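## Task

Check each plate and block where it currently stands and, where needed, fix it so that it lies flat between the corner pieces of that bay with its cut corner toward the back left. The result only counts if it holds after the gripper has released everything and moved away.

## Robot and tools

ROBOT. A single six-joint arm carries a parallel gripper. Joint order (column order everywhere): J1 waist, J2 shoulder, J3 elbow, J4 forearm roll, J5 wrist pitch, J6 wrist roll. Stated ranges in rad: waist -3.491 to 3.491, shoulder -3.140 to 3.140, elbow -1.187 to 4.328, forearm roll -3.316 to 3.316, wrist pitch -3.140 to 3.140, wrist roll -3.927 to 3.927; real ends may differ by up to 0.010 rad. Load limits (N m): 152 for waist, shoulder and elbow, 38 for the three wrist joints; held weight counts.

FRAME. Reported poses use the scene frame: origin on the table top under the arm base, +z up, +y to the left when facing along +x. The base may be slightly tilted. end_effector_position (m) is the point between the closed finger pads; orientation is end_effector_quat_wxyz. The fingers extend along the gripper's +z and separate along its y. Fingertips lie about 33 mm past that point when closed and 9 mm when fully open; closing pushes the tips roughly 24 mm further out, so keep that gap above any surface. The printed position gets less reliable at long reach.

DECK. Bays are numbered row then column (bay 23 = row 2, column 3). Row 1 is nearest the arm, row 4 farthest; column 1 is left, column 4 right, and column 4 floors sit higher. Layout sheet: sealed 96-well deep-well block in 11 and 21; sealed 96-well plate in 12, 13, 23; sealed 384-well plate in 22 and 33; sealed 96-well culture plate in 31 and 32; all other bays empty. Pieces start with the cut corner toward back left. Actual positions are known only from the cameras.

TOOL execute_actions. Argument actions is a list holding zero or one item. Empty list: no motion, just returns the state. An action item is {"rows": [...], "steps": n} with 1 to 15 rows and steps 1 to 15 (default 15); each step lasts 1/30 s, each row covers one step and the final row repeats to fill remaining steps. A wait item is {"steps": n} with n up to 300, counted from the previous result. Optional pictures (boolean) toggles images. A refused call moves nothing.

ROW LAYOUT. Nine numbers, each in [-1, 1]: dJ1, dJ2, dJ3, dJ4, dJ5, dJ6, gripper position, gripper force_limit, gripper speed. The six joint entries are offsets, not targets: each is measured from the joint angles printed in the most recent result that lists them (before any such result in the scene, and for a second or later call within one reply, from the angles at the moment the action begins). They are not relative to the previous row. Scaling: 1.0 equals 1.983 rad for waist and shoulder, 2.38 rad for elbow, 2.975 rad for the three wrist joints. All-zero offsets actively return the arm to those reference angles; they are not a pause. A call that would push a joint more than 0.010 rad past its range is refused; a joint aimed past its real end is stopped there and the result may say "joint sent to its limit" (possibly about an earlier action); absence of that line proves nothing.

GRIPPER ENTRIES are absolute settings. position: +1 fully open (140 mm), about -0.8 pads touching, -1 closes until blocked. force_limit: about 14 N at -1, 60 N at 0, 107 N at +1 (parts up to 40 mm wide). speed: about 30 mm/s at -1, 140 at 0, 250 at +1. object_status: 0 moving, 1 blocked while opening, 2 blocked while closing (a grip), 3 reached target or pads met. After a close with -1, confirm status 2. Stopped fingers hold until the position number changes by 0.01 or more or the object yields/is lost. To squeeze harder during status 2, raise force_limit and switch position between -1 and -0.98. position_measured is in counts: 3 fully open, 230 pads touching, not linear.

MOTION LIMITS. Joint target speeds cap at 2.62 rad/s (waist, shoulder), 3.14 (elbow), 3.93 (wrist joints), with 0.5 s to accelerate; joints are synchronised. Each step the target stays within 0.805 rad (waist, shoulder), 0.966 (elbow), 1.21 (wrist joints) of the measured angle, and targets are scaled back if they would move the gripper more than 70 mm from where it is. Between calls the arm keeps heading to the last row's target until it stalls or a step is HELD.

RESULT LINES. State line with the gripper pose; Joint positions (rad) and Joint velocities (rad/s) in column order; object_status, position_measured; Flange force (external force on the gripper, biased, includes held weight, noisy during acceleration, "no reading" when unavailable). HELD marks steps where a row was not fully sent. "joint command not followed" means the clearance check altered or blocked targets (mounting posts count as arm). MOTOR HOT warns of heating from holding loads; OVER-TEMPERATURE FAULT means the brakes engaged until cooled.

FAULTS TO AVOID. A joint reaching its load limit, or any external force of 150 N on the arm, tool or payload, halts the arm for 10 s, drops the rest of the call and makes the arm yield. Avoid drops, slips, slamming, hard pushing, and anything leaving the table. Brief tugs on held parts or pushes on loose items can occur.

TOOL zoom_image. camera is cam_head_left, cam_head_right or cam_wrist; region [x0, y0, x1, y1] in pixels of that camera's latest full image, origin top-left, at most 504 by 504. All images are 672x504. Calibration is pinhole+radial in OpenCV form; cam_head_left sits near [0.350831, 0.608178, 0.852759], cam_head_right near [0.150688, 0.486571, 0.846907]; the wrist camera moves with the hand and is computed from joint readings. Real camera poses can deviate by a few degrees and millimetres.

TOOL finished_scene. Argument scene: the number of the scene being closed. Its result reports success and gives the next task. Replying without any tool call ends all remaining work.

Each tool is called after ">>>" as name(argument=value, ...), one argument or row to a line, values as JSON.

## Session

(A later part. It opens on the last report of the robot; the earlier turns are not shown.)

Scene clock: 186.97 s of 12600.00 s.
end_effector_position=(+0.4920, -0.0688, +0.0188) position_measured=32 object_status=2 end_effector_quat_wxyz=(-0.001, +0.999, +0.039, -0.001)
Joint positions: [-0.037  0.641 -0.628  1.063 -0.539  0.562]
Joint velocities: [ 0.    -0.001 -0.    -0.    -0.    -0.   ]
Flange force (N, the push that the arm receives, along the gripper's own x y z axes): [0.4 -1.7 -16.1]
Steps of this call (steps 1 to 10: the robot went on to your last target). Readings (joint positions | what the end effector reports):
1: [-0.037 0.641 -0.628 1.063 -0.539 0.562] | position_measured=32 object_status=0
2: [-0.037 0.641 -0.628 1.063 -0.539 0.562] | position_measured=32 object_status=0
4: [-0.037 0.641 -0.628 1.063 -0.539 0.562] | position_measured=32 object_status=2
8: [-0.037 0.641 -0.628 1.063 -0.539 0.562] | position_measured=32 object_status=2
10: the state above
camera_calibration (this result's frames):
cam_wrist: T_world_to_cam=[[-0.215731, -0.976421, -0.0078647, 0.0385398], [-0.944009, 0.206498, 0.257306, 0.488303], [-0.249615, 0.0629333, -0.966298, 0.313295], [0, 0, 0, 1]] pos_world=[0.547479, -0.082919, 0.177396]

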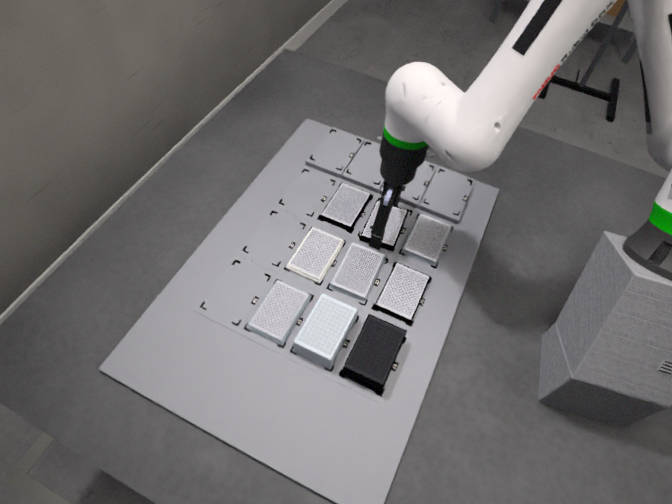

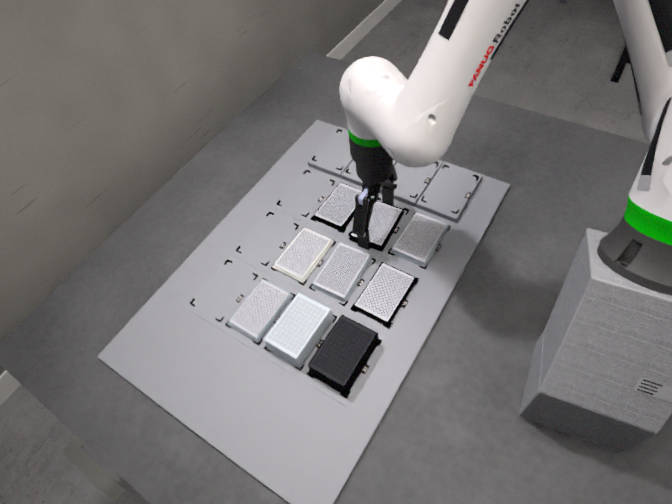

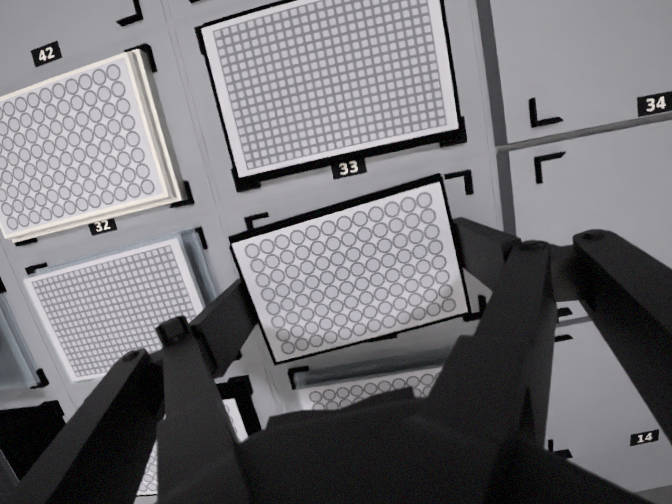

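>>> execute_actions(
  actions=[
    {"rows":[[0.0078,-0.0081,0.0005,-0.0118,-0.0043,0.008,-1,-0.3,-0.8]],"steps":12},
  ],
  pictures=false,
)

>>> execute_actions(
  actions=[
    {"rows":[[-0.0083,-0.0066,-0.0043,0.0022,0.0008,-0.031,-1,-0.3,-0.8]],"steps":15},
  ],
)

Scene clock: 194.57 s of 12600.00 s.
end_effector_position=(+0.4921, -0.0690, +0.0269) position_measured=33 object_status=2 end_effector_quat_wxyz=(-0.001, +0.999, +0.039, -0.000)
Joint positions: [-0.022  0.625 -0.627  1.028 -0.552  0.585]
Joint velocities: [ 0.001 -0.002 -0.    -0.002 -0.001  0.001]
Flange force (N, the push that the arm receives, along the gripper's own x y z axes): [2.0 3.1 6.4]
Steps of this call (steps 1 to 15: the robot went on to your last target; steps 16 to 90: nothing new was sent; then 4.20 s passed at rest; steps 91 to 102: all 12 steps of this action). Readings (joint positions | what the end effector reports):
91: [-0.037 0.641 -0.628 1.063 -0.539 0.562] | position_measured=32 object_status=2
92: [-0.036 0.640 -0.628 1.060 -0.540 0.564] | position_measured=32 object_status=2
94: [-0.028 0.631 -0.628 1.041 -0.547 0.577] | position_measured=33 object_status=2
98: [-0.023 0.626 -0.627 1.029 -0.551 0.585] | position_measured=33 object_status=2
102: the state above

Scene clock: 195.07 s of 12600.00 s.
end_effector_position=(+0.4888, -0.0776, +0.0272) position_measured=33 object_status=2 end_effector_quat_wxyz=(-0.001, +1.000, -0.012, -0.001)
Joint positions: [-0.038  0.612 -0.637  1.035 -0.55   0.493]
Joint velocities: [-0.001 -0.001 -0.     0.     0.001 -0.002]
Flange force (N, the push that the arm receives, along the gripper's own x y z axes): [5.0 0.3 3.6]
Steps of this call (steps 1 to 15: all 15 steps of this action). Readings (joint positions | what the end effector reports):
1: [-0.022 0.625 -0.627 1.028 -0.552 0.585] | position_measured=33 object_status=2
2: [-0.023 0.625 -0.627 1.028 -0.552 0.582] | position_measured=33 object_status=2
4: [-0.028 0.620 -0.631 1.031 -0.552 0.551] | position_measured=33 object_status=2
8: [-0.038 0.613 -0.637 1.034 -0.550 0.497] | position_measured=33 object_status=2
15: the state above
camera_calibration (this result's frames):
cam_wrist: T_world_to_cam=[[-0.314656, -0.949179, -0.00710733, 0.0797306], [-0.917693, 0.302288, 0.257801, 0.479531], [-0.242551, 0.087641, -0.966172, 0.319633], [0, 0, 0, 1]] pos_world=[0.542678, -0.0972907, 0.185763]

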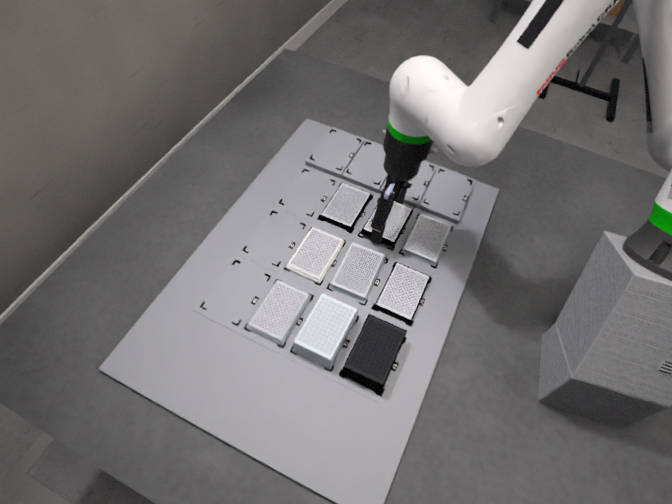

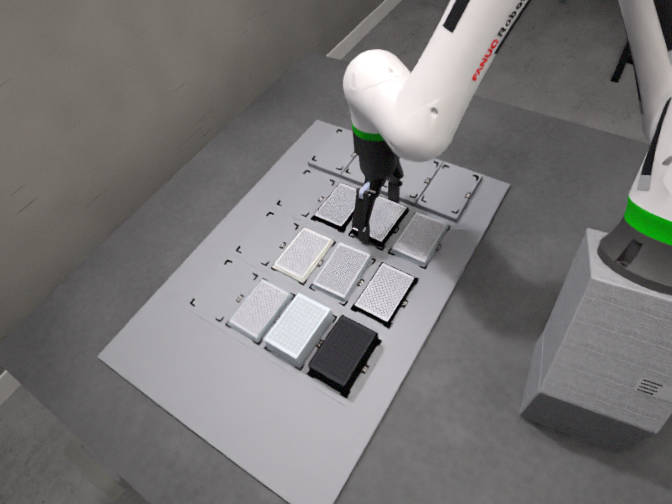

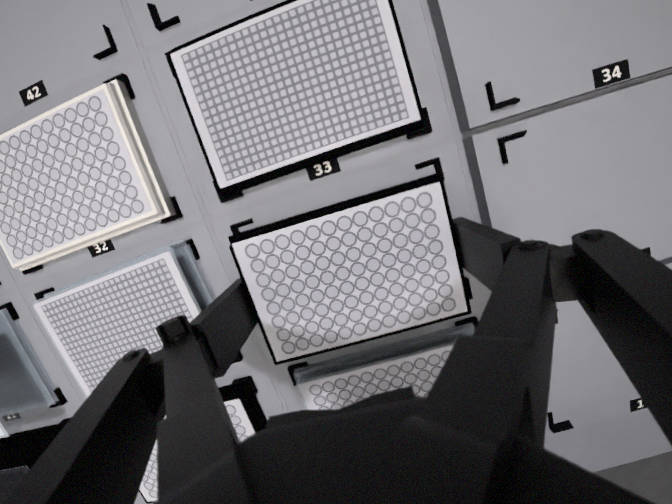

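>>> zoom_image(
  camera="cam_wrist",
  region=[200, 100, 500, 400],
)

>>> zoom_image(
  camera="cam_head_right",
  region=[310, 170, 450, 270],
)

Region (200, 100, 500, 400) of cam_wrist's 672x504 image, scaled by 1.680, with more detail than that image has.

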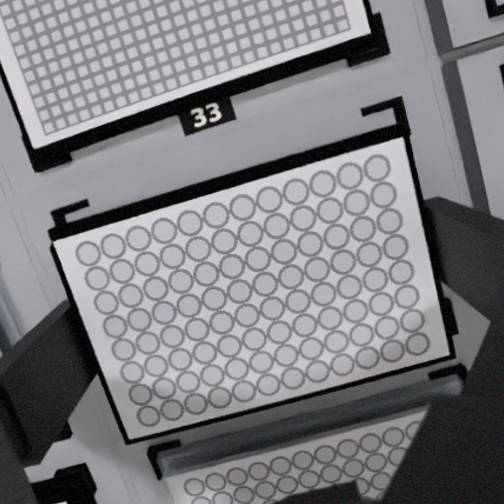

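Region (310, 170, 450, 270) of cam_head_right's 672x504 image, scaled by 3.600, with more detail than that image has; it fills the top 360 rows of this view, and the rest is white.

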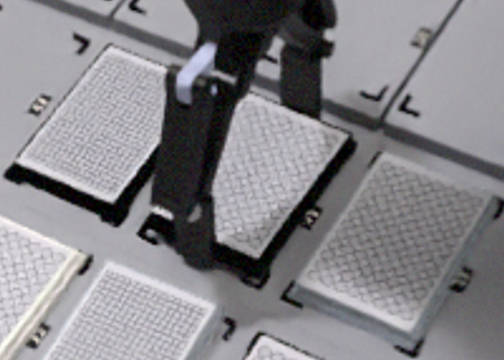

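>>> execute_actions(
  actions=[
    {"rows":[[0.0004,0.0013,0.0024,-0.0015,-0.0005,0.0064,-1,-0.3,-0.8]],"steps":12},
  ],
)

>>> zoom_image(
  camera="cam_wrist",
  region=[200, 100, 500, 400],
)

Scene clock: 212.03 s of 12600.00 s.
end_effector_position=(+0.4907, -0.0775, +0.0272) position_measured=33 object_status=2 end_effector_quat_wxyz=(-0.001, +1.000, -0.005, -0.001)
Joint positions: [-0.038  0.615 -0.631  1.03  -0.551  0.512]
Joint velocities: [-0.    -0.     0.001 -0.001 -0.     0.001]
Flange force (N, the push that the arm receives, along the gripper's own x y z axes): [4.2 3.4 6.7]
Steps of this call (steps 1 to 15: the robot went on to your last target; steps 16 to 90: nothing new was sent; then 13.57 s passed at rest; steps 91 to 102: all 12 steps of this action). Readings (joint positions | what the end effector reports):
91: [-0.038 0.612 -0.637 1.035 -0.550 0.493] | position_measured=33 object_status=2
92: [-0.038 0.612 -0.637 1.035 -0.550 0.496] | position_measured=33 object_status=2
94: [-0.038 0.614 -0.633 1.032 -0.550 0.506] | position_measured=33 object_status=2
98: [-0.038 0.614 -0.632 1.031 -0.551 0.512] | position_measured=33 object_status=2
102: the state above
camera_calibration (this result's frames):
cam_wrist: T_world_to_cam=[[-0.300894, -0.953629, -0.00742863, 0.0733467], [-0.922073, 0.288932, 0.257488, 0.482407], [-0.243402, 0.0843264, -0.966253, 0.320221], [0, 0, 0, 1]] pos_world=[0.544826, -0.0964405, 0.185745]

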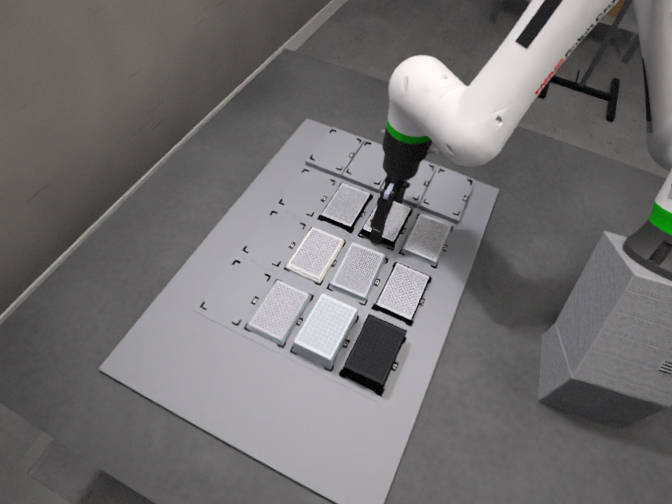

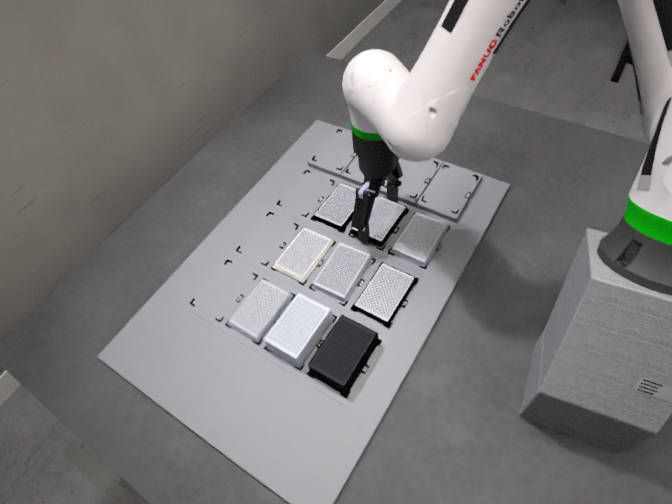

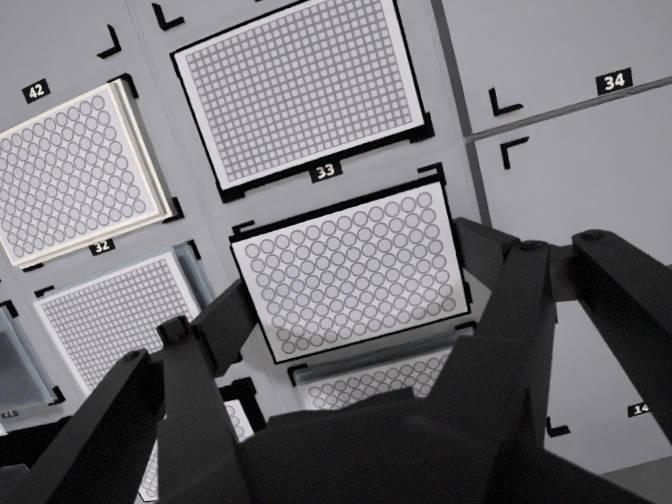

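Region (200, 100, 500, 400) of cam_wrist's 672x504 image, scaled by 1.680, with more detail than that image has.

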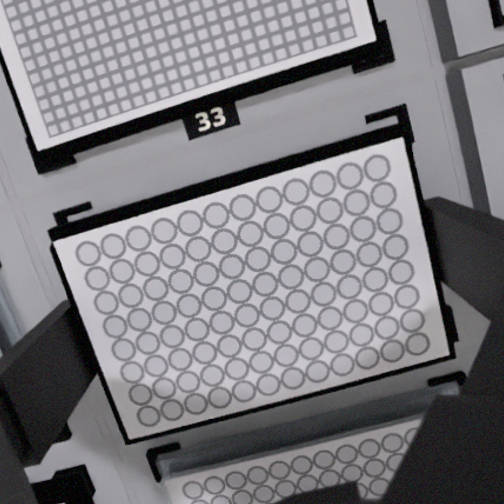

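>>> execute_actions(
  actions=[
    {"rows":[[-0.0057,0.0048,0.0003,0.0071,0.0026,-0.004,-1,-0.3,-0.8]],"steps":12},
  ],
)

>>> zoom_image(
  camera="cam_wrist",
  region=[200, 100, 500, 400],
)

>>> zoom_image(
  camera="cam_head_right",
  region=[310, 170, 450, 270],
)

Scene clock: 222.27 s of 12600.00 s.
end_effector_position=(+0.4914, -0.0784, +0.0223) position_measured=33 object_status=2 end_effector_quat_wxyz=(-0.001, +1.000, -0.005, -0.000)
Joint positions: [-0.049  0.624 -0.631  1.051 -0.543  0.5  ]
Joint velocities: [-0.001  0.001  0.     0.001  0.001 -0.001]
Flange force (N, the push that the arm receives, along the gripper's own x y z axes): [4.6 -0.3 6.8]
Steps of this call (steps 1 to 15: the robot went on to your last target; steps 16 to 90: nothing new was sent; then 6.83 s passed at rest; steps 91 to 102: all 12 steps of this action). Readings (joint positions | what the end effector reports):
91: [-0.038 0.615 -0.631 1.030 -0.551 0.512] | position_measured=33 object_status=2
92: [-0.039 0.616 -0.631 1.033 -0.551 0.511] | position_measured=33 object_status=2
94: [-0.045 0.621 -0.631 1.045 -0.547 0.504] | position_measured=33 object_status=2
98: [-0.048 0.624 -0.631 1.051 -0.544 0.501] | position_measured=33 object_status=2
102: the state above
camera_calibration (this result's frames):
cam_wrist: T_world_to_cam=[[-0.300894, -0.953628, -0.00754266, 0.0726366], [-0.922204, 0.288946, 0.257001, 0.484597], [-0.242904, 0.0842858, -0.966382, 0.31549], [0, 0, 0, 1]] pos_world=[0.545387, -0.0973454, 0.18089]

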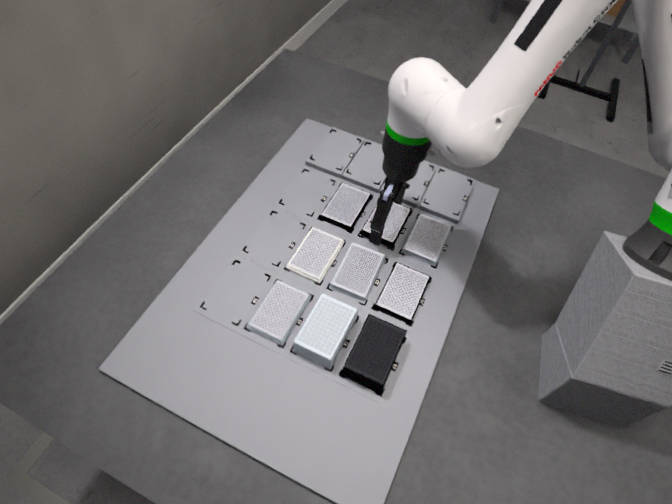

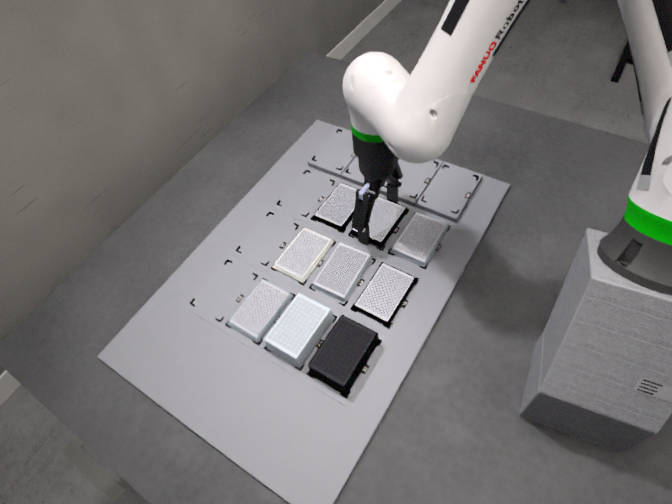

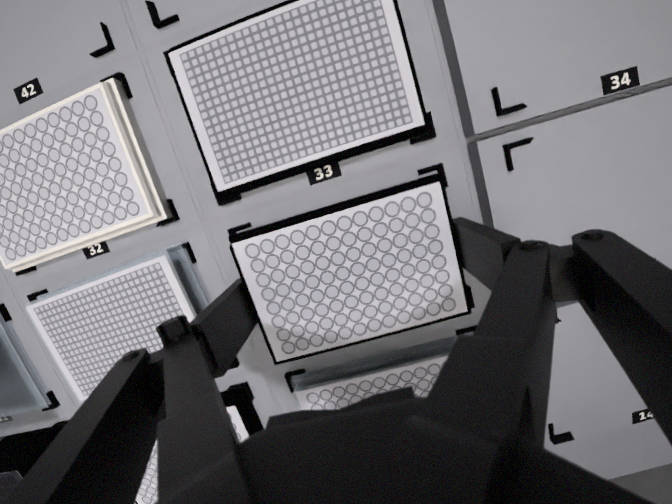

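Region (200, 100, 500, 400) of cam_wrist's 672x504 image, scaled by 1.680, with more detail than that image has.

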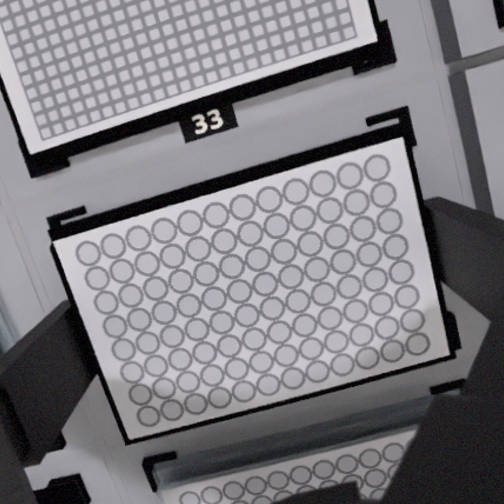

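Region (310, 170, 450, 270) of cam_head_right's 672x504 image, scaled by 3.600, with more detail than that image has; it fills the top 360 rows of this view, and the rest is white.

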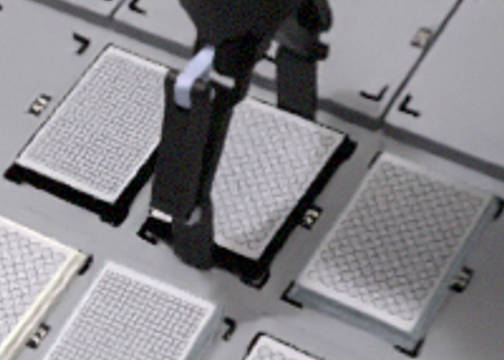

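>>> execute_actions(
  actions=[
    {"rows":[[-0.0025,0.0025,-0.0002,0.0038,0.0013,-0.001,-1,-0.3,-0.8]],"steps":10},
  ],
  pictures=false,
)

>>> execute_actions(
  actions=[
    {"rows":[[0,0,0,0,0,0,1,-0.3,-0.5]],"steps":12},
  ],
  pictures=false,
)

>>> execute_actions(
  actions=[
    {"rows":[[0.028,-0.03,0.002,-0.039,-0.016,0.028,1,-0.3,-0.5]],"steps":15},
  ],
)

>>> zoom_image(
  camera="cam_wrist",
  region=[200, 100, 500, 400],
)

>>> zoom_image(
  camera="cam_head_right",
  region=[310, 170, 450, 270],
)

Scene clock: 230.13 s of 12600.00 s.
end_effector_position=(+0.4913, -0.0785, +0.0198) position_measured=33 object_status=2 end_effector_quat_wxyz=(-0.001, +1.000, -0.003, -0.000)
Joint positions: [-0.054  0.629 -0.631  1.063 -0.54   0.497]
Joint velocities: [-0.001  0.002 -0.001  0.002  0.001  0.001]
Flange force (N, the push that the arm receives, along the gripper's own x y z axes): [7.6 2.0 1.6]
Steps of this call (steps 1 to 15: the robot went on to your last target; steps 16 to 90: nothing new was sent; then 4.53 s passed at rest; steps 91 to 100: all 10 steps of this action). Readings (joint positions | what the end effector reports):
91: [-0.049 0.624 -0.631 1.052 -0.543 0.500] | position_measured=33 object_status=2
92: [-0.050 0.625 -0.631 1.054 -0.542 0.500] | position_measured=33 object_status=2
94: [-0.052 0.628 -0.631 1.060 -0.541 0.498] | position_measured=33 object_status=2
98: [-0.054 0.629 -0.631 1.062 -0.540 0.497] | position_measured=33 object_status=2
100: the state above

Scene clock: 230.53 s of 12600.00 s.
end_effector_position=(+0.4912, -0.0784, +0.0197) position_measured=3 object_status=0 end_effector_quat_wxyz=(-0.001, +1.000, -0.003, -0.000)
Joint positions: [-0.054  0.629 -0.631  1.063 -0.539  0.497]
Joint velocities: [ 0.    -0.002  0.    -0.    -0.     0.001]
Flange force (N, the push that the arm receives, along the gripper's own x y z axes): [3.2 0.6 5.6]
Steps of this call (steps 1 to 12: all 12 steps of this action). Readings (joint positions | what the end effector reports):
1: [-0.054 0.629 -0.631 1.063 -0.539 0.497] | position_measured=33 object_status=0
2: [-0.054 0.629 -0.631 1.063 -0.539 0.497] | position_measured=33 object_status=0
4: [-0.054 0.629 -0.631 1.063 -0.539 0.497] | position_measured=23 object_status=0
8: [-0.054 0.629 -0.631 1.063 -0.539 0.497] | position_measured=5 object_status=0
12: the state above

Scene clock: 231.03 s of 12600.00 s.
end_effector_position=(+0.4928, -0.0780, +0.0500) position_measured=3 object_status=3 end_effector_quat_wxyz=(-0.001, +1.000, +0.000, +0.002)
Joint positions: [ 0.002  0.57  -0.627  0.947 -0.587  0.581]
Joint velocities: [ 0.001 -0.002 -0.001 -0.001 -0.001  0.003]
Flange force (N, the push that the arm receives, along the gripper's own x y z axes): [4.6 0.7 4.4]
Steps of this call (steps 1 to 15: all 15 steps of this action). Readings (joint positions | what the end effector reports):
1: [-0.054 0.629 -0.631 1.063 -0.539 0.497] | position_measured=3 object_status=0
2: [-0.053 0.627 -0.631 1.059 -0.540 0.500] | position_measured=3 object_status=3
4: [-0.038 0.611 -0.630 1.028 -0.553 0.523] | position_measured=3 object_status=3
8: [-0.002 0.573 -0.627 0.954 -0.584 0.575] | position_measured=3 object_status=3
15: the state above
camera_calibration (this result's frames):
cam_wrist: T_world_to_cam=[[-0.290726, -0.956763, -0.00907705, 0.0685034], [-0.926245, 0.279049, 0.253382, 0.48008], [-0.239893, 0.0820723, -0.967324, 0.340963], [0, 0, 0, 1]] pos_world=[0.546382, -0.0964078, 0.2088]

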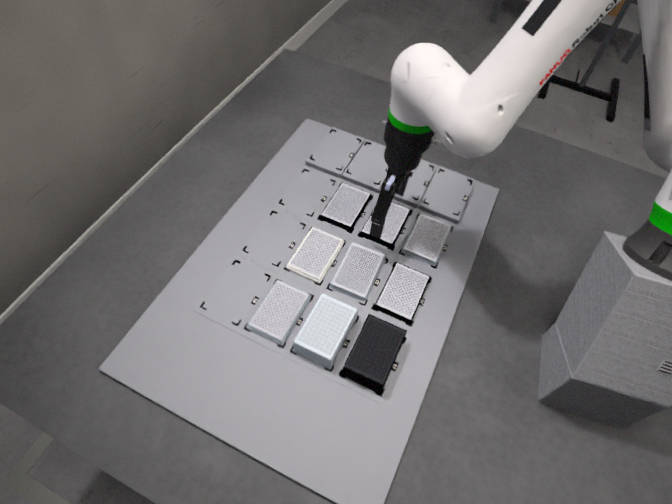

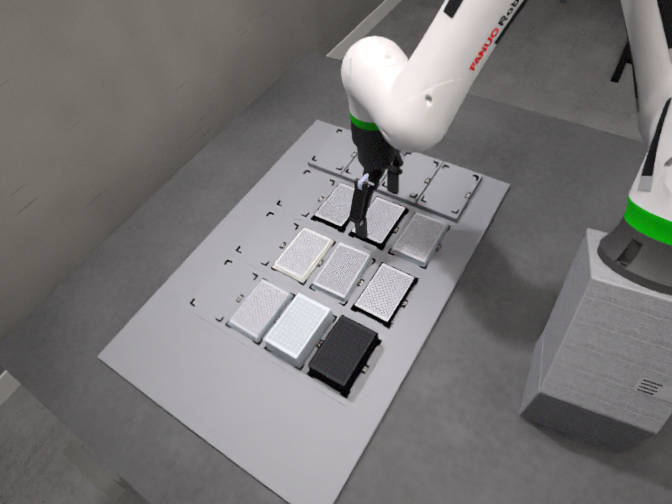

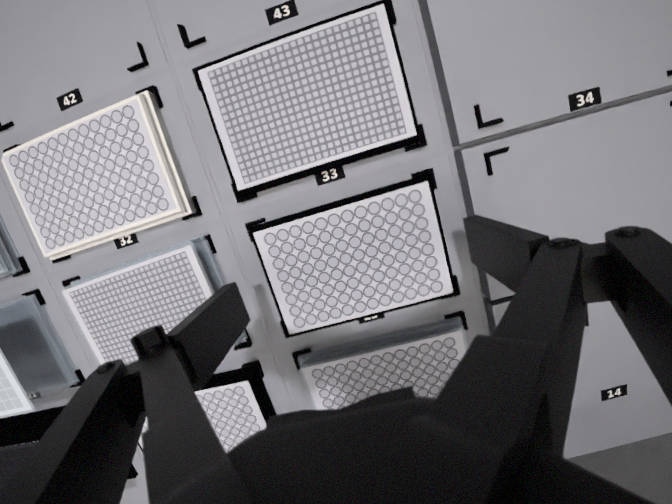

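Region (200, 100, 500, 400) of cam_wrist's 672x504 image, scaled by 1.680, with more detail than that image has.

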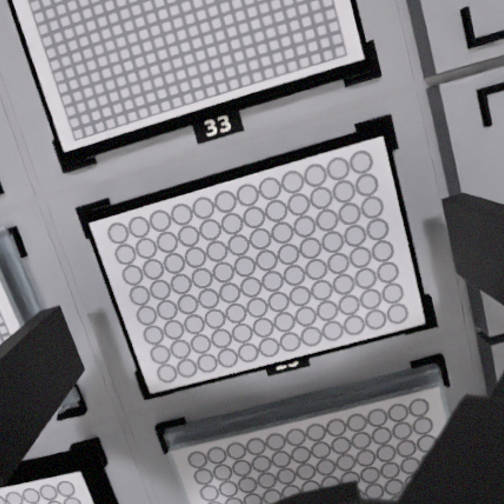

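Region (310, 170, 450, 270) of cam_head_right's 672x504 image, scaled by 3.600, with more detail than that image has; it fills the top 360 rows of this view, and the rest is white.

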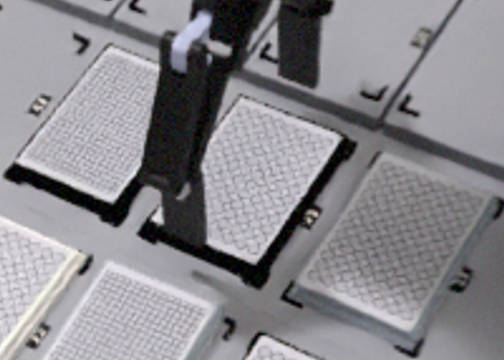

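>>> execute_actions(
  actions=[
    {"rows":[[0.27,-0.05,0,-0.08,-0.03,0,1,0,0]],"steps":15},
  ],
  pictures=false,
)

>>> execute_actions(
  actions=[
    {"steps":25},
  ],
)

Scene clock: 235.60 s of 12600.00 s.
end_effector_position=(+0.5050, +0.0380, +0.1285) position_measured=3 object_status=3 end_effector_quat_wxyz=(-0.017, +0.997, +0.067, +0.045)
Joint positions: [ 0.299  0.515 -0.626  0.815 -0.637  0.581]
Joint velocities: [ 0.74  -0.137 -0.    -0.326 -0.123  0.001]
Flange force (N, the push that the arm receives, along the gripper's own x y z axes): [7.8 -0.4 4.4]
Steps of this call (steps 1 to 15: the robot went on to your last target; steps 16 to 90: nothing new was sent; then 1.07 s passed at rest; steps 91 to 105: all 15 steps of this action). Readings (joint positions | what the end effector reports):
91: [0.002 0.570 -0.627 0.947 -0.587 0.581] | position_measured=3 object_status=3
92: [0.004 0.569 -0.627 0.946 -0.588 0.581] | position_measured=3 object_status=3
94: [0.025 0.565 -0.627 0.936 -0.591 0.581] | position_measured=3 object_status=3
98: [0.123 0.547 -0.626 0.893 -0.607 0.581] | position_measured=3 object_status=3
105: the state above

Scene clock: 236.43 s of 12600.00 s.
end_effector_position=(+0.4843, +0.1296, +0.1897) position_measured=3 object_status=3 end_effector_quat_wxyz=(-0.034, +0.989, +0.124, +0.075)
Joint positions: [ 0.537  0.47  -0.626  0.709 -0.676  0.581]
Joint velocities: [-0.     0.001 -0.001  0.     0.    -0.   ]
Flange force (N, the push that the arm receives, along the gripper's own x y z axes): [8.4 0.3 4.8]
Steps of this call (steps 1 to 25: the robot went on to your last target). Readings (joint positions | what the end effector reports):
1: [0.324 0.510 -0.626 0.804 -0.641 0.581] | position_measured=3 object_status=3
2: [0.349 0.505 -0.626 0.792 -0.645 0.581] | position_measured=3 object_status=3
4: [0.399 0.496 -0.626 0.770 -0.653 0.581] | position_measured=3 object_status=3
8: [0.493 0.479 -0.626 0.729 -0.669 0.581] | position_measured=3 object_status=3
25: the state above
camera_calibration (this result's frames):
cam_wrist: T_world_to_cam=[[-0.0387902, -0.994283, -0.0994791, 0.165916], [-0.992291, 0.0266018, 0.121044, 0.468662], [-0.117706, 0.103407, -0.98765, 0.398926], [0, 0, 0, 1]] pos_world=[0.51844, 0.111249, 0.353776]

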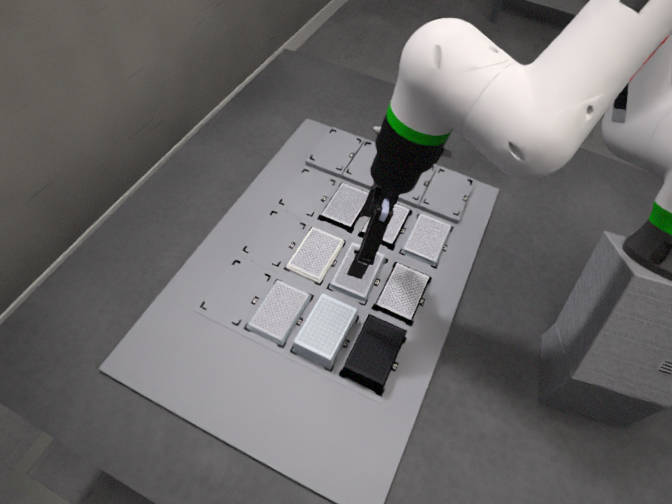

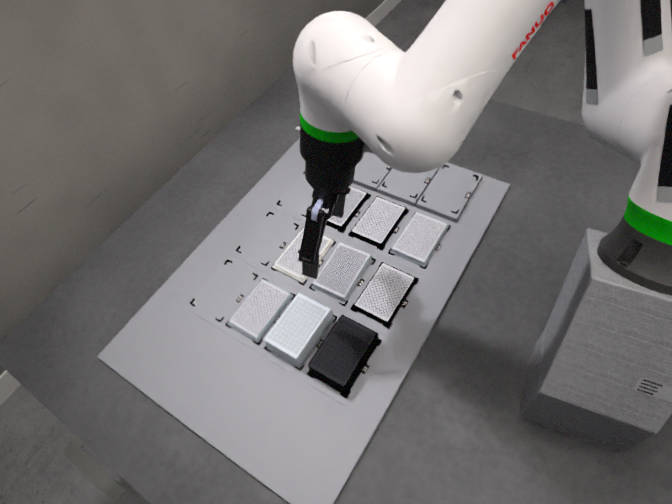

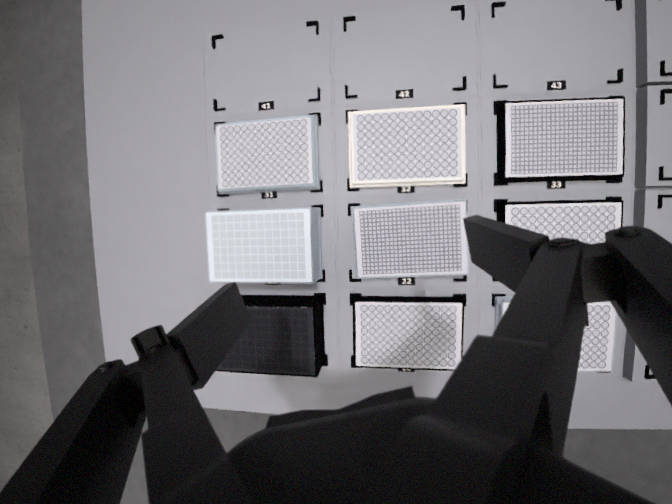

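>>> zoom_image(
  camera="cam_wrist",
  region=[190, 80, 490, 390],
)

Region (190, 80, 490, 390) of cam_wrist's 672x504 image, scaled by 1.626, with more detail than that image has; it fills the left 488 columns of this view, and the rest is white.

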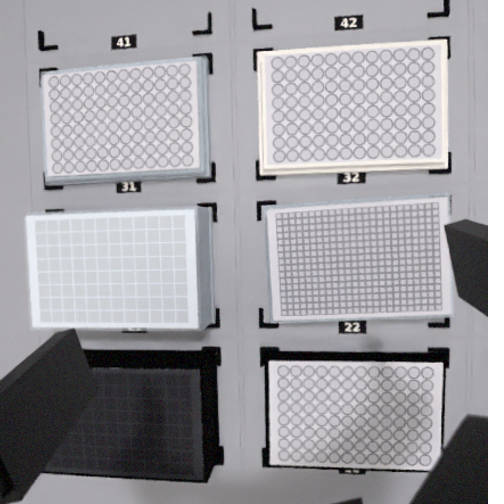

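>>> execute_actions(
  actions=[
    {"rows":[[-0.118,0.146,0.041,0.047,0.023,-0.07,1,0,0]],"steps":15},
  ],
  pictures=false,
)

>>> execute_actions(
  actions=[
    {"steps":15},
  ],
)

>>> zoom_image(
  camera="cam_wrist",
  region=[200, 100, 500, 400],
)

Scene clock: 256.50 s of 12600.00 s.
end_effector_position=(+0.4932, +0.0857, +0.0605) position_measured=3 object_status=3 end_effector_quat_wxyz=(-0.003, +1.000, +0.019, +0.005)
Joint positions: [ 0.321  0.738 -0.537  0.838 -0.613  0.389]
Joint velocities: [-0.315  0.389  0.13   0.186  0.092 -0.278]
Flange force (N, the push that the arm receives, along the gripper's own x y z axes): [10.1 2.7 27.9]
Steps of this call (steps 1 to 15: the robot went on to your last target; steps 16 to 90: nothing new was sent; then 16.57 s passed at rest; steps 91 to 105: all 15 steps of this action). Readings (joint positions | what the end effector reports):
91: [0.537 0.470 -0.627 0.709 -0.676 0.581] | position_measured=3 object_status=3
92: [0.536 0.472 -0.626 0.709 -0.676 0.579] | position_measured=3 object_status=3
94: [0.519 0.493 -0.619 0.720 -0.672 0.564] | position_measured=3 object_status=3
98: [0.441 0.589 -0.587 0.766 -0.649 0.495] | position_measured=3 object_status=3
105: the state above

Scene clock: 257.00 s of 12600.00 s.
end_effector_position=(+0.4920, +0.0821, +0.0489) position_measured=3 object_status=3 end_effector_quat_wxyz=(-0.001, +1.000, +0.011, -0.001)
Joint positions: [ 0.303  0.76  -0.529  0.849 -0.608  0.372]
Joint velocities: [-0.    -0.001  0.001 -0.     0.     0.   ]
Flange force (N, the push that the arm receives, along the gripper's own x y z axes): [2.9 1.0 5.8]
Steps of this call (steps 1 to 15: the robot went on to your last target). Readings (joint positions | what the end effector reports):
1: [0.312 0.749 -0.533 0.843 -0.611 0.381] | position_measured=3 object_status=3
2: [0.307 0.755 -0.531 0.846 -0.609 0.376] | position_measured=3 object_status=3
4: [0.304 0.759 -0.529 0.848 -0.608 0.373] | position_measured=3 object_status=3
8: [0.303 0.760 -0.529 0.849 -0.608 0.372] | position_measured=3 object_status=3
15: the state above
camera_calibration (this result's frames):
cam_wrist: T_world_to_cam=[[-0.270434, -0.962708, -0.00766823, 0.211868], [-0.930804, 0.259421, 0.257497, 0.438573], [-0.245905, 0.0767737, -0.966249, 0.329927], [0, 0, 0, 1]] pos_world=[0.546653, 0.0648619, 0.207484]

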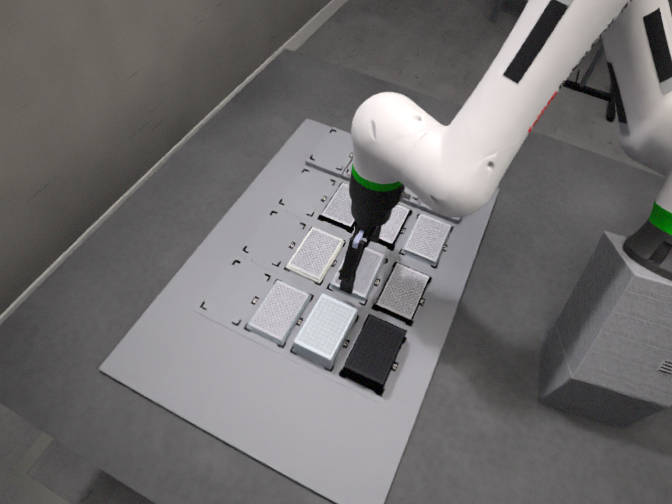

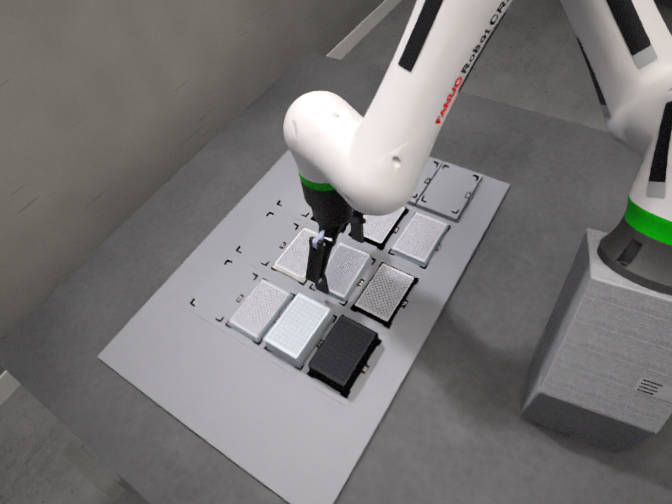

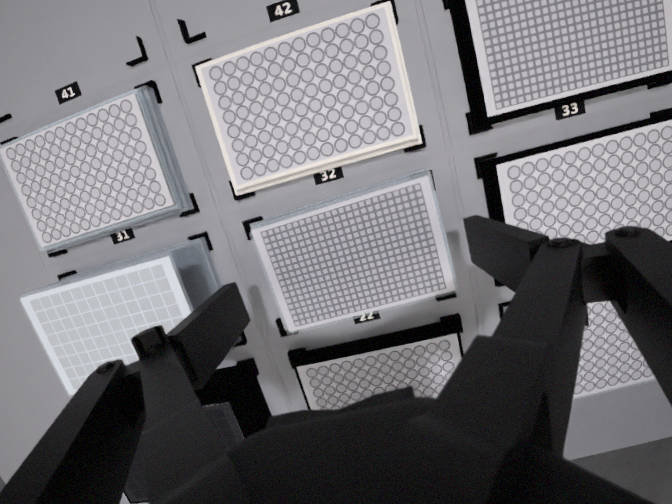

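Region (200, 100, 500, 400) of cam_wrist's 672x504 image, scaled by 1.680, with more detail than that image has.

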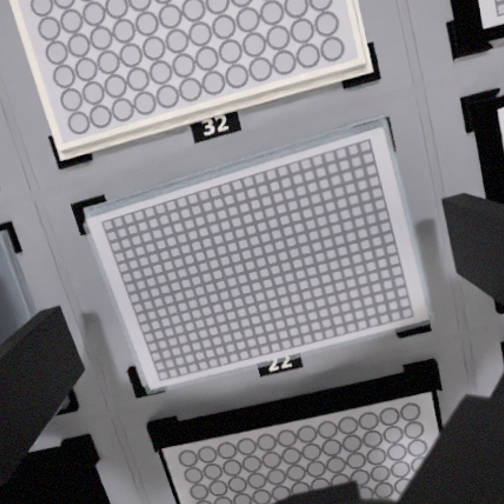

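>>> execute_actions(
  actions=[
    {"rows":[[-0.0227,0.0262,-0.003,0.034,0.0155,-0.0188,1,0,0]],"steps":15},
  ],
)

Scene clock: 271.87 s of 12600.00 s.
end_effector_position=(+0.4914, +0.0824, +0.0208) position_measured=3 object_status=3 end_effector_quat_wxyz=(-0.001, +1.000, +0.018, -0.001)
Joint positions: [ 0.258  0.812 -0.536  0.95  -0.562  0.316]
Joint velocities: [-0.001  0.002 -0.     0.001  0.    -0.001]
Flange force (N, the push that the arm receives, along the gripper's own x y z axes): [4.7 -0.1 7.0]
Steps of this call (steps 1 to 15: the robot went on to your last target; steps 16 to 90: nothing new was sent; then 11.37 s passed at rest; steps 91 to 105: all 15 steps of this action). Readings (joint positions | what the end effector reports):
91: [0.303 0.760 -0.529 0.849 -0.608 0.372] | position_measured=3 object_status=3
92: [0.302 0.762 -0.529 0.852 -0.606 0.370] | position_measured=3 object_status=3
94: [0.288 0.778 -0.531 0.883 -0.592 0.353] | position_measured=3 object_status=3
98: [0.260 0.810 -0.536 0.945 -0.564 0.319] | position_measured=3 object_status=3
105: the state above
camera_calibration (this result's frames):
cam_wrist: T_world_to_cam=[[-0.257248, -0.96631, -0.00829096, 0.205661], [-0.934082, 0.246452, 0.258366, 0.447843], [-0.247618, 0.0742087, -0.966011, 0.303643], [0, 0, 0, 1]] pos_world=[0.546415, 0.0658274, 0.17932]

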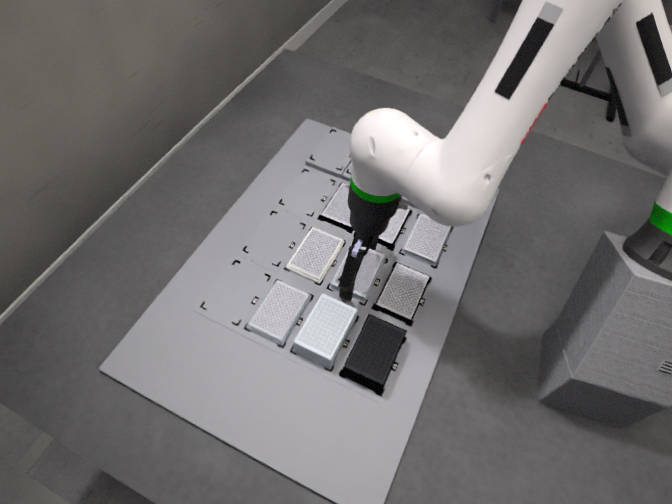

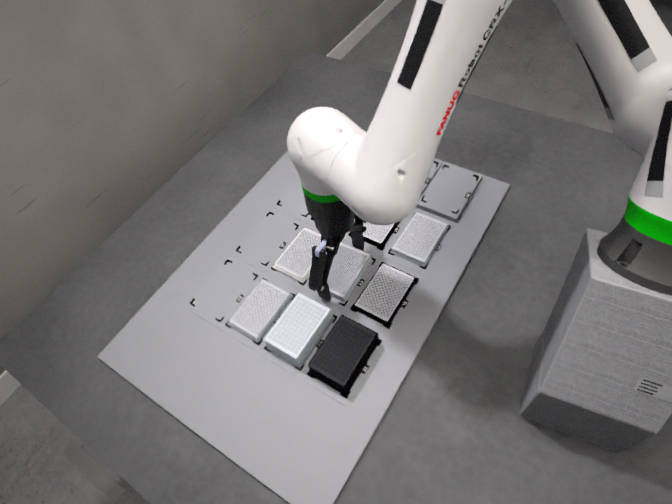

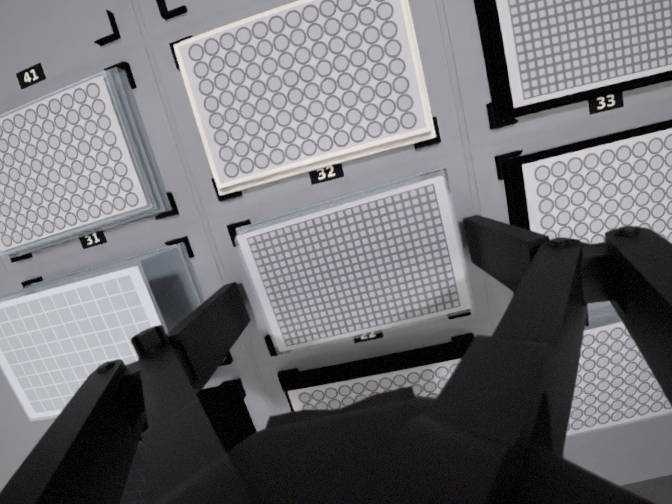

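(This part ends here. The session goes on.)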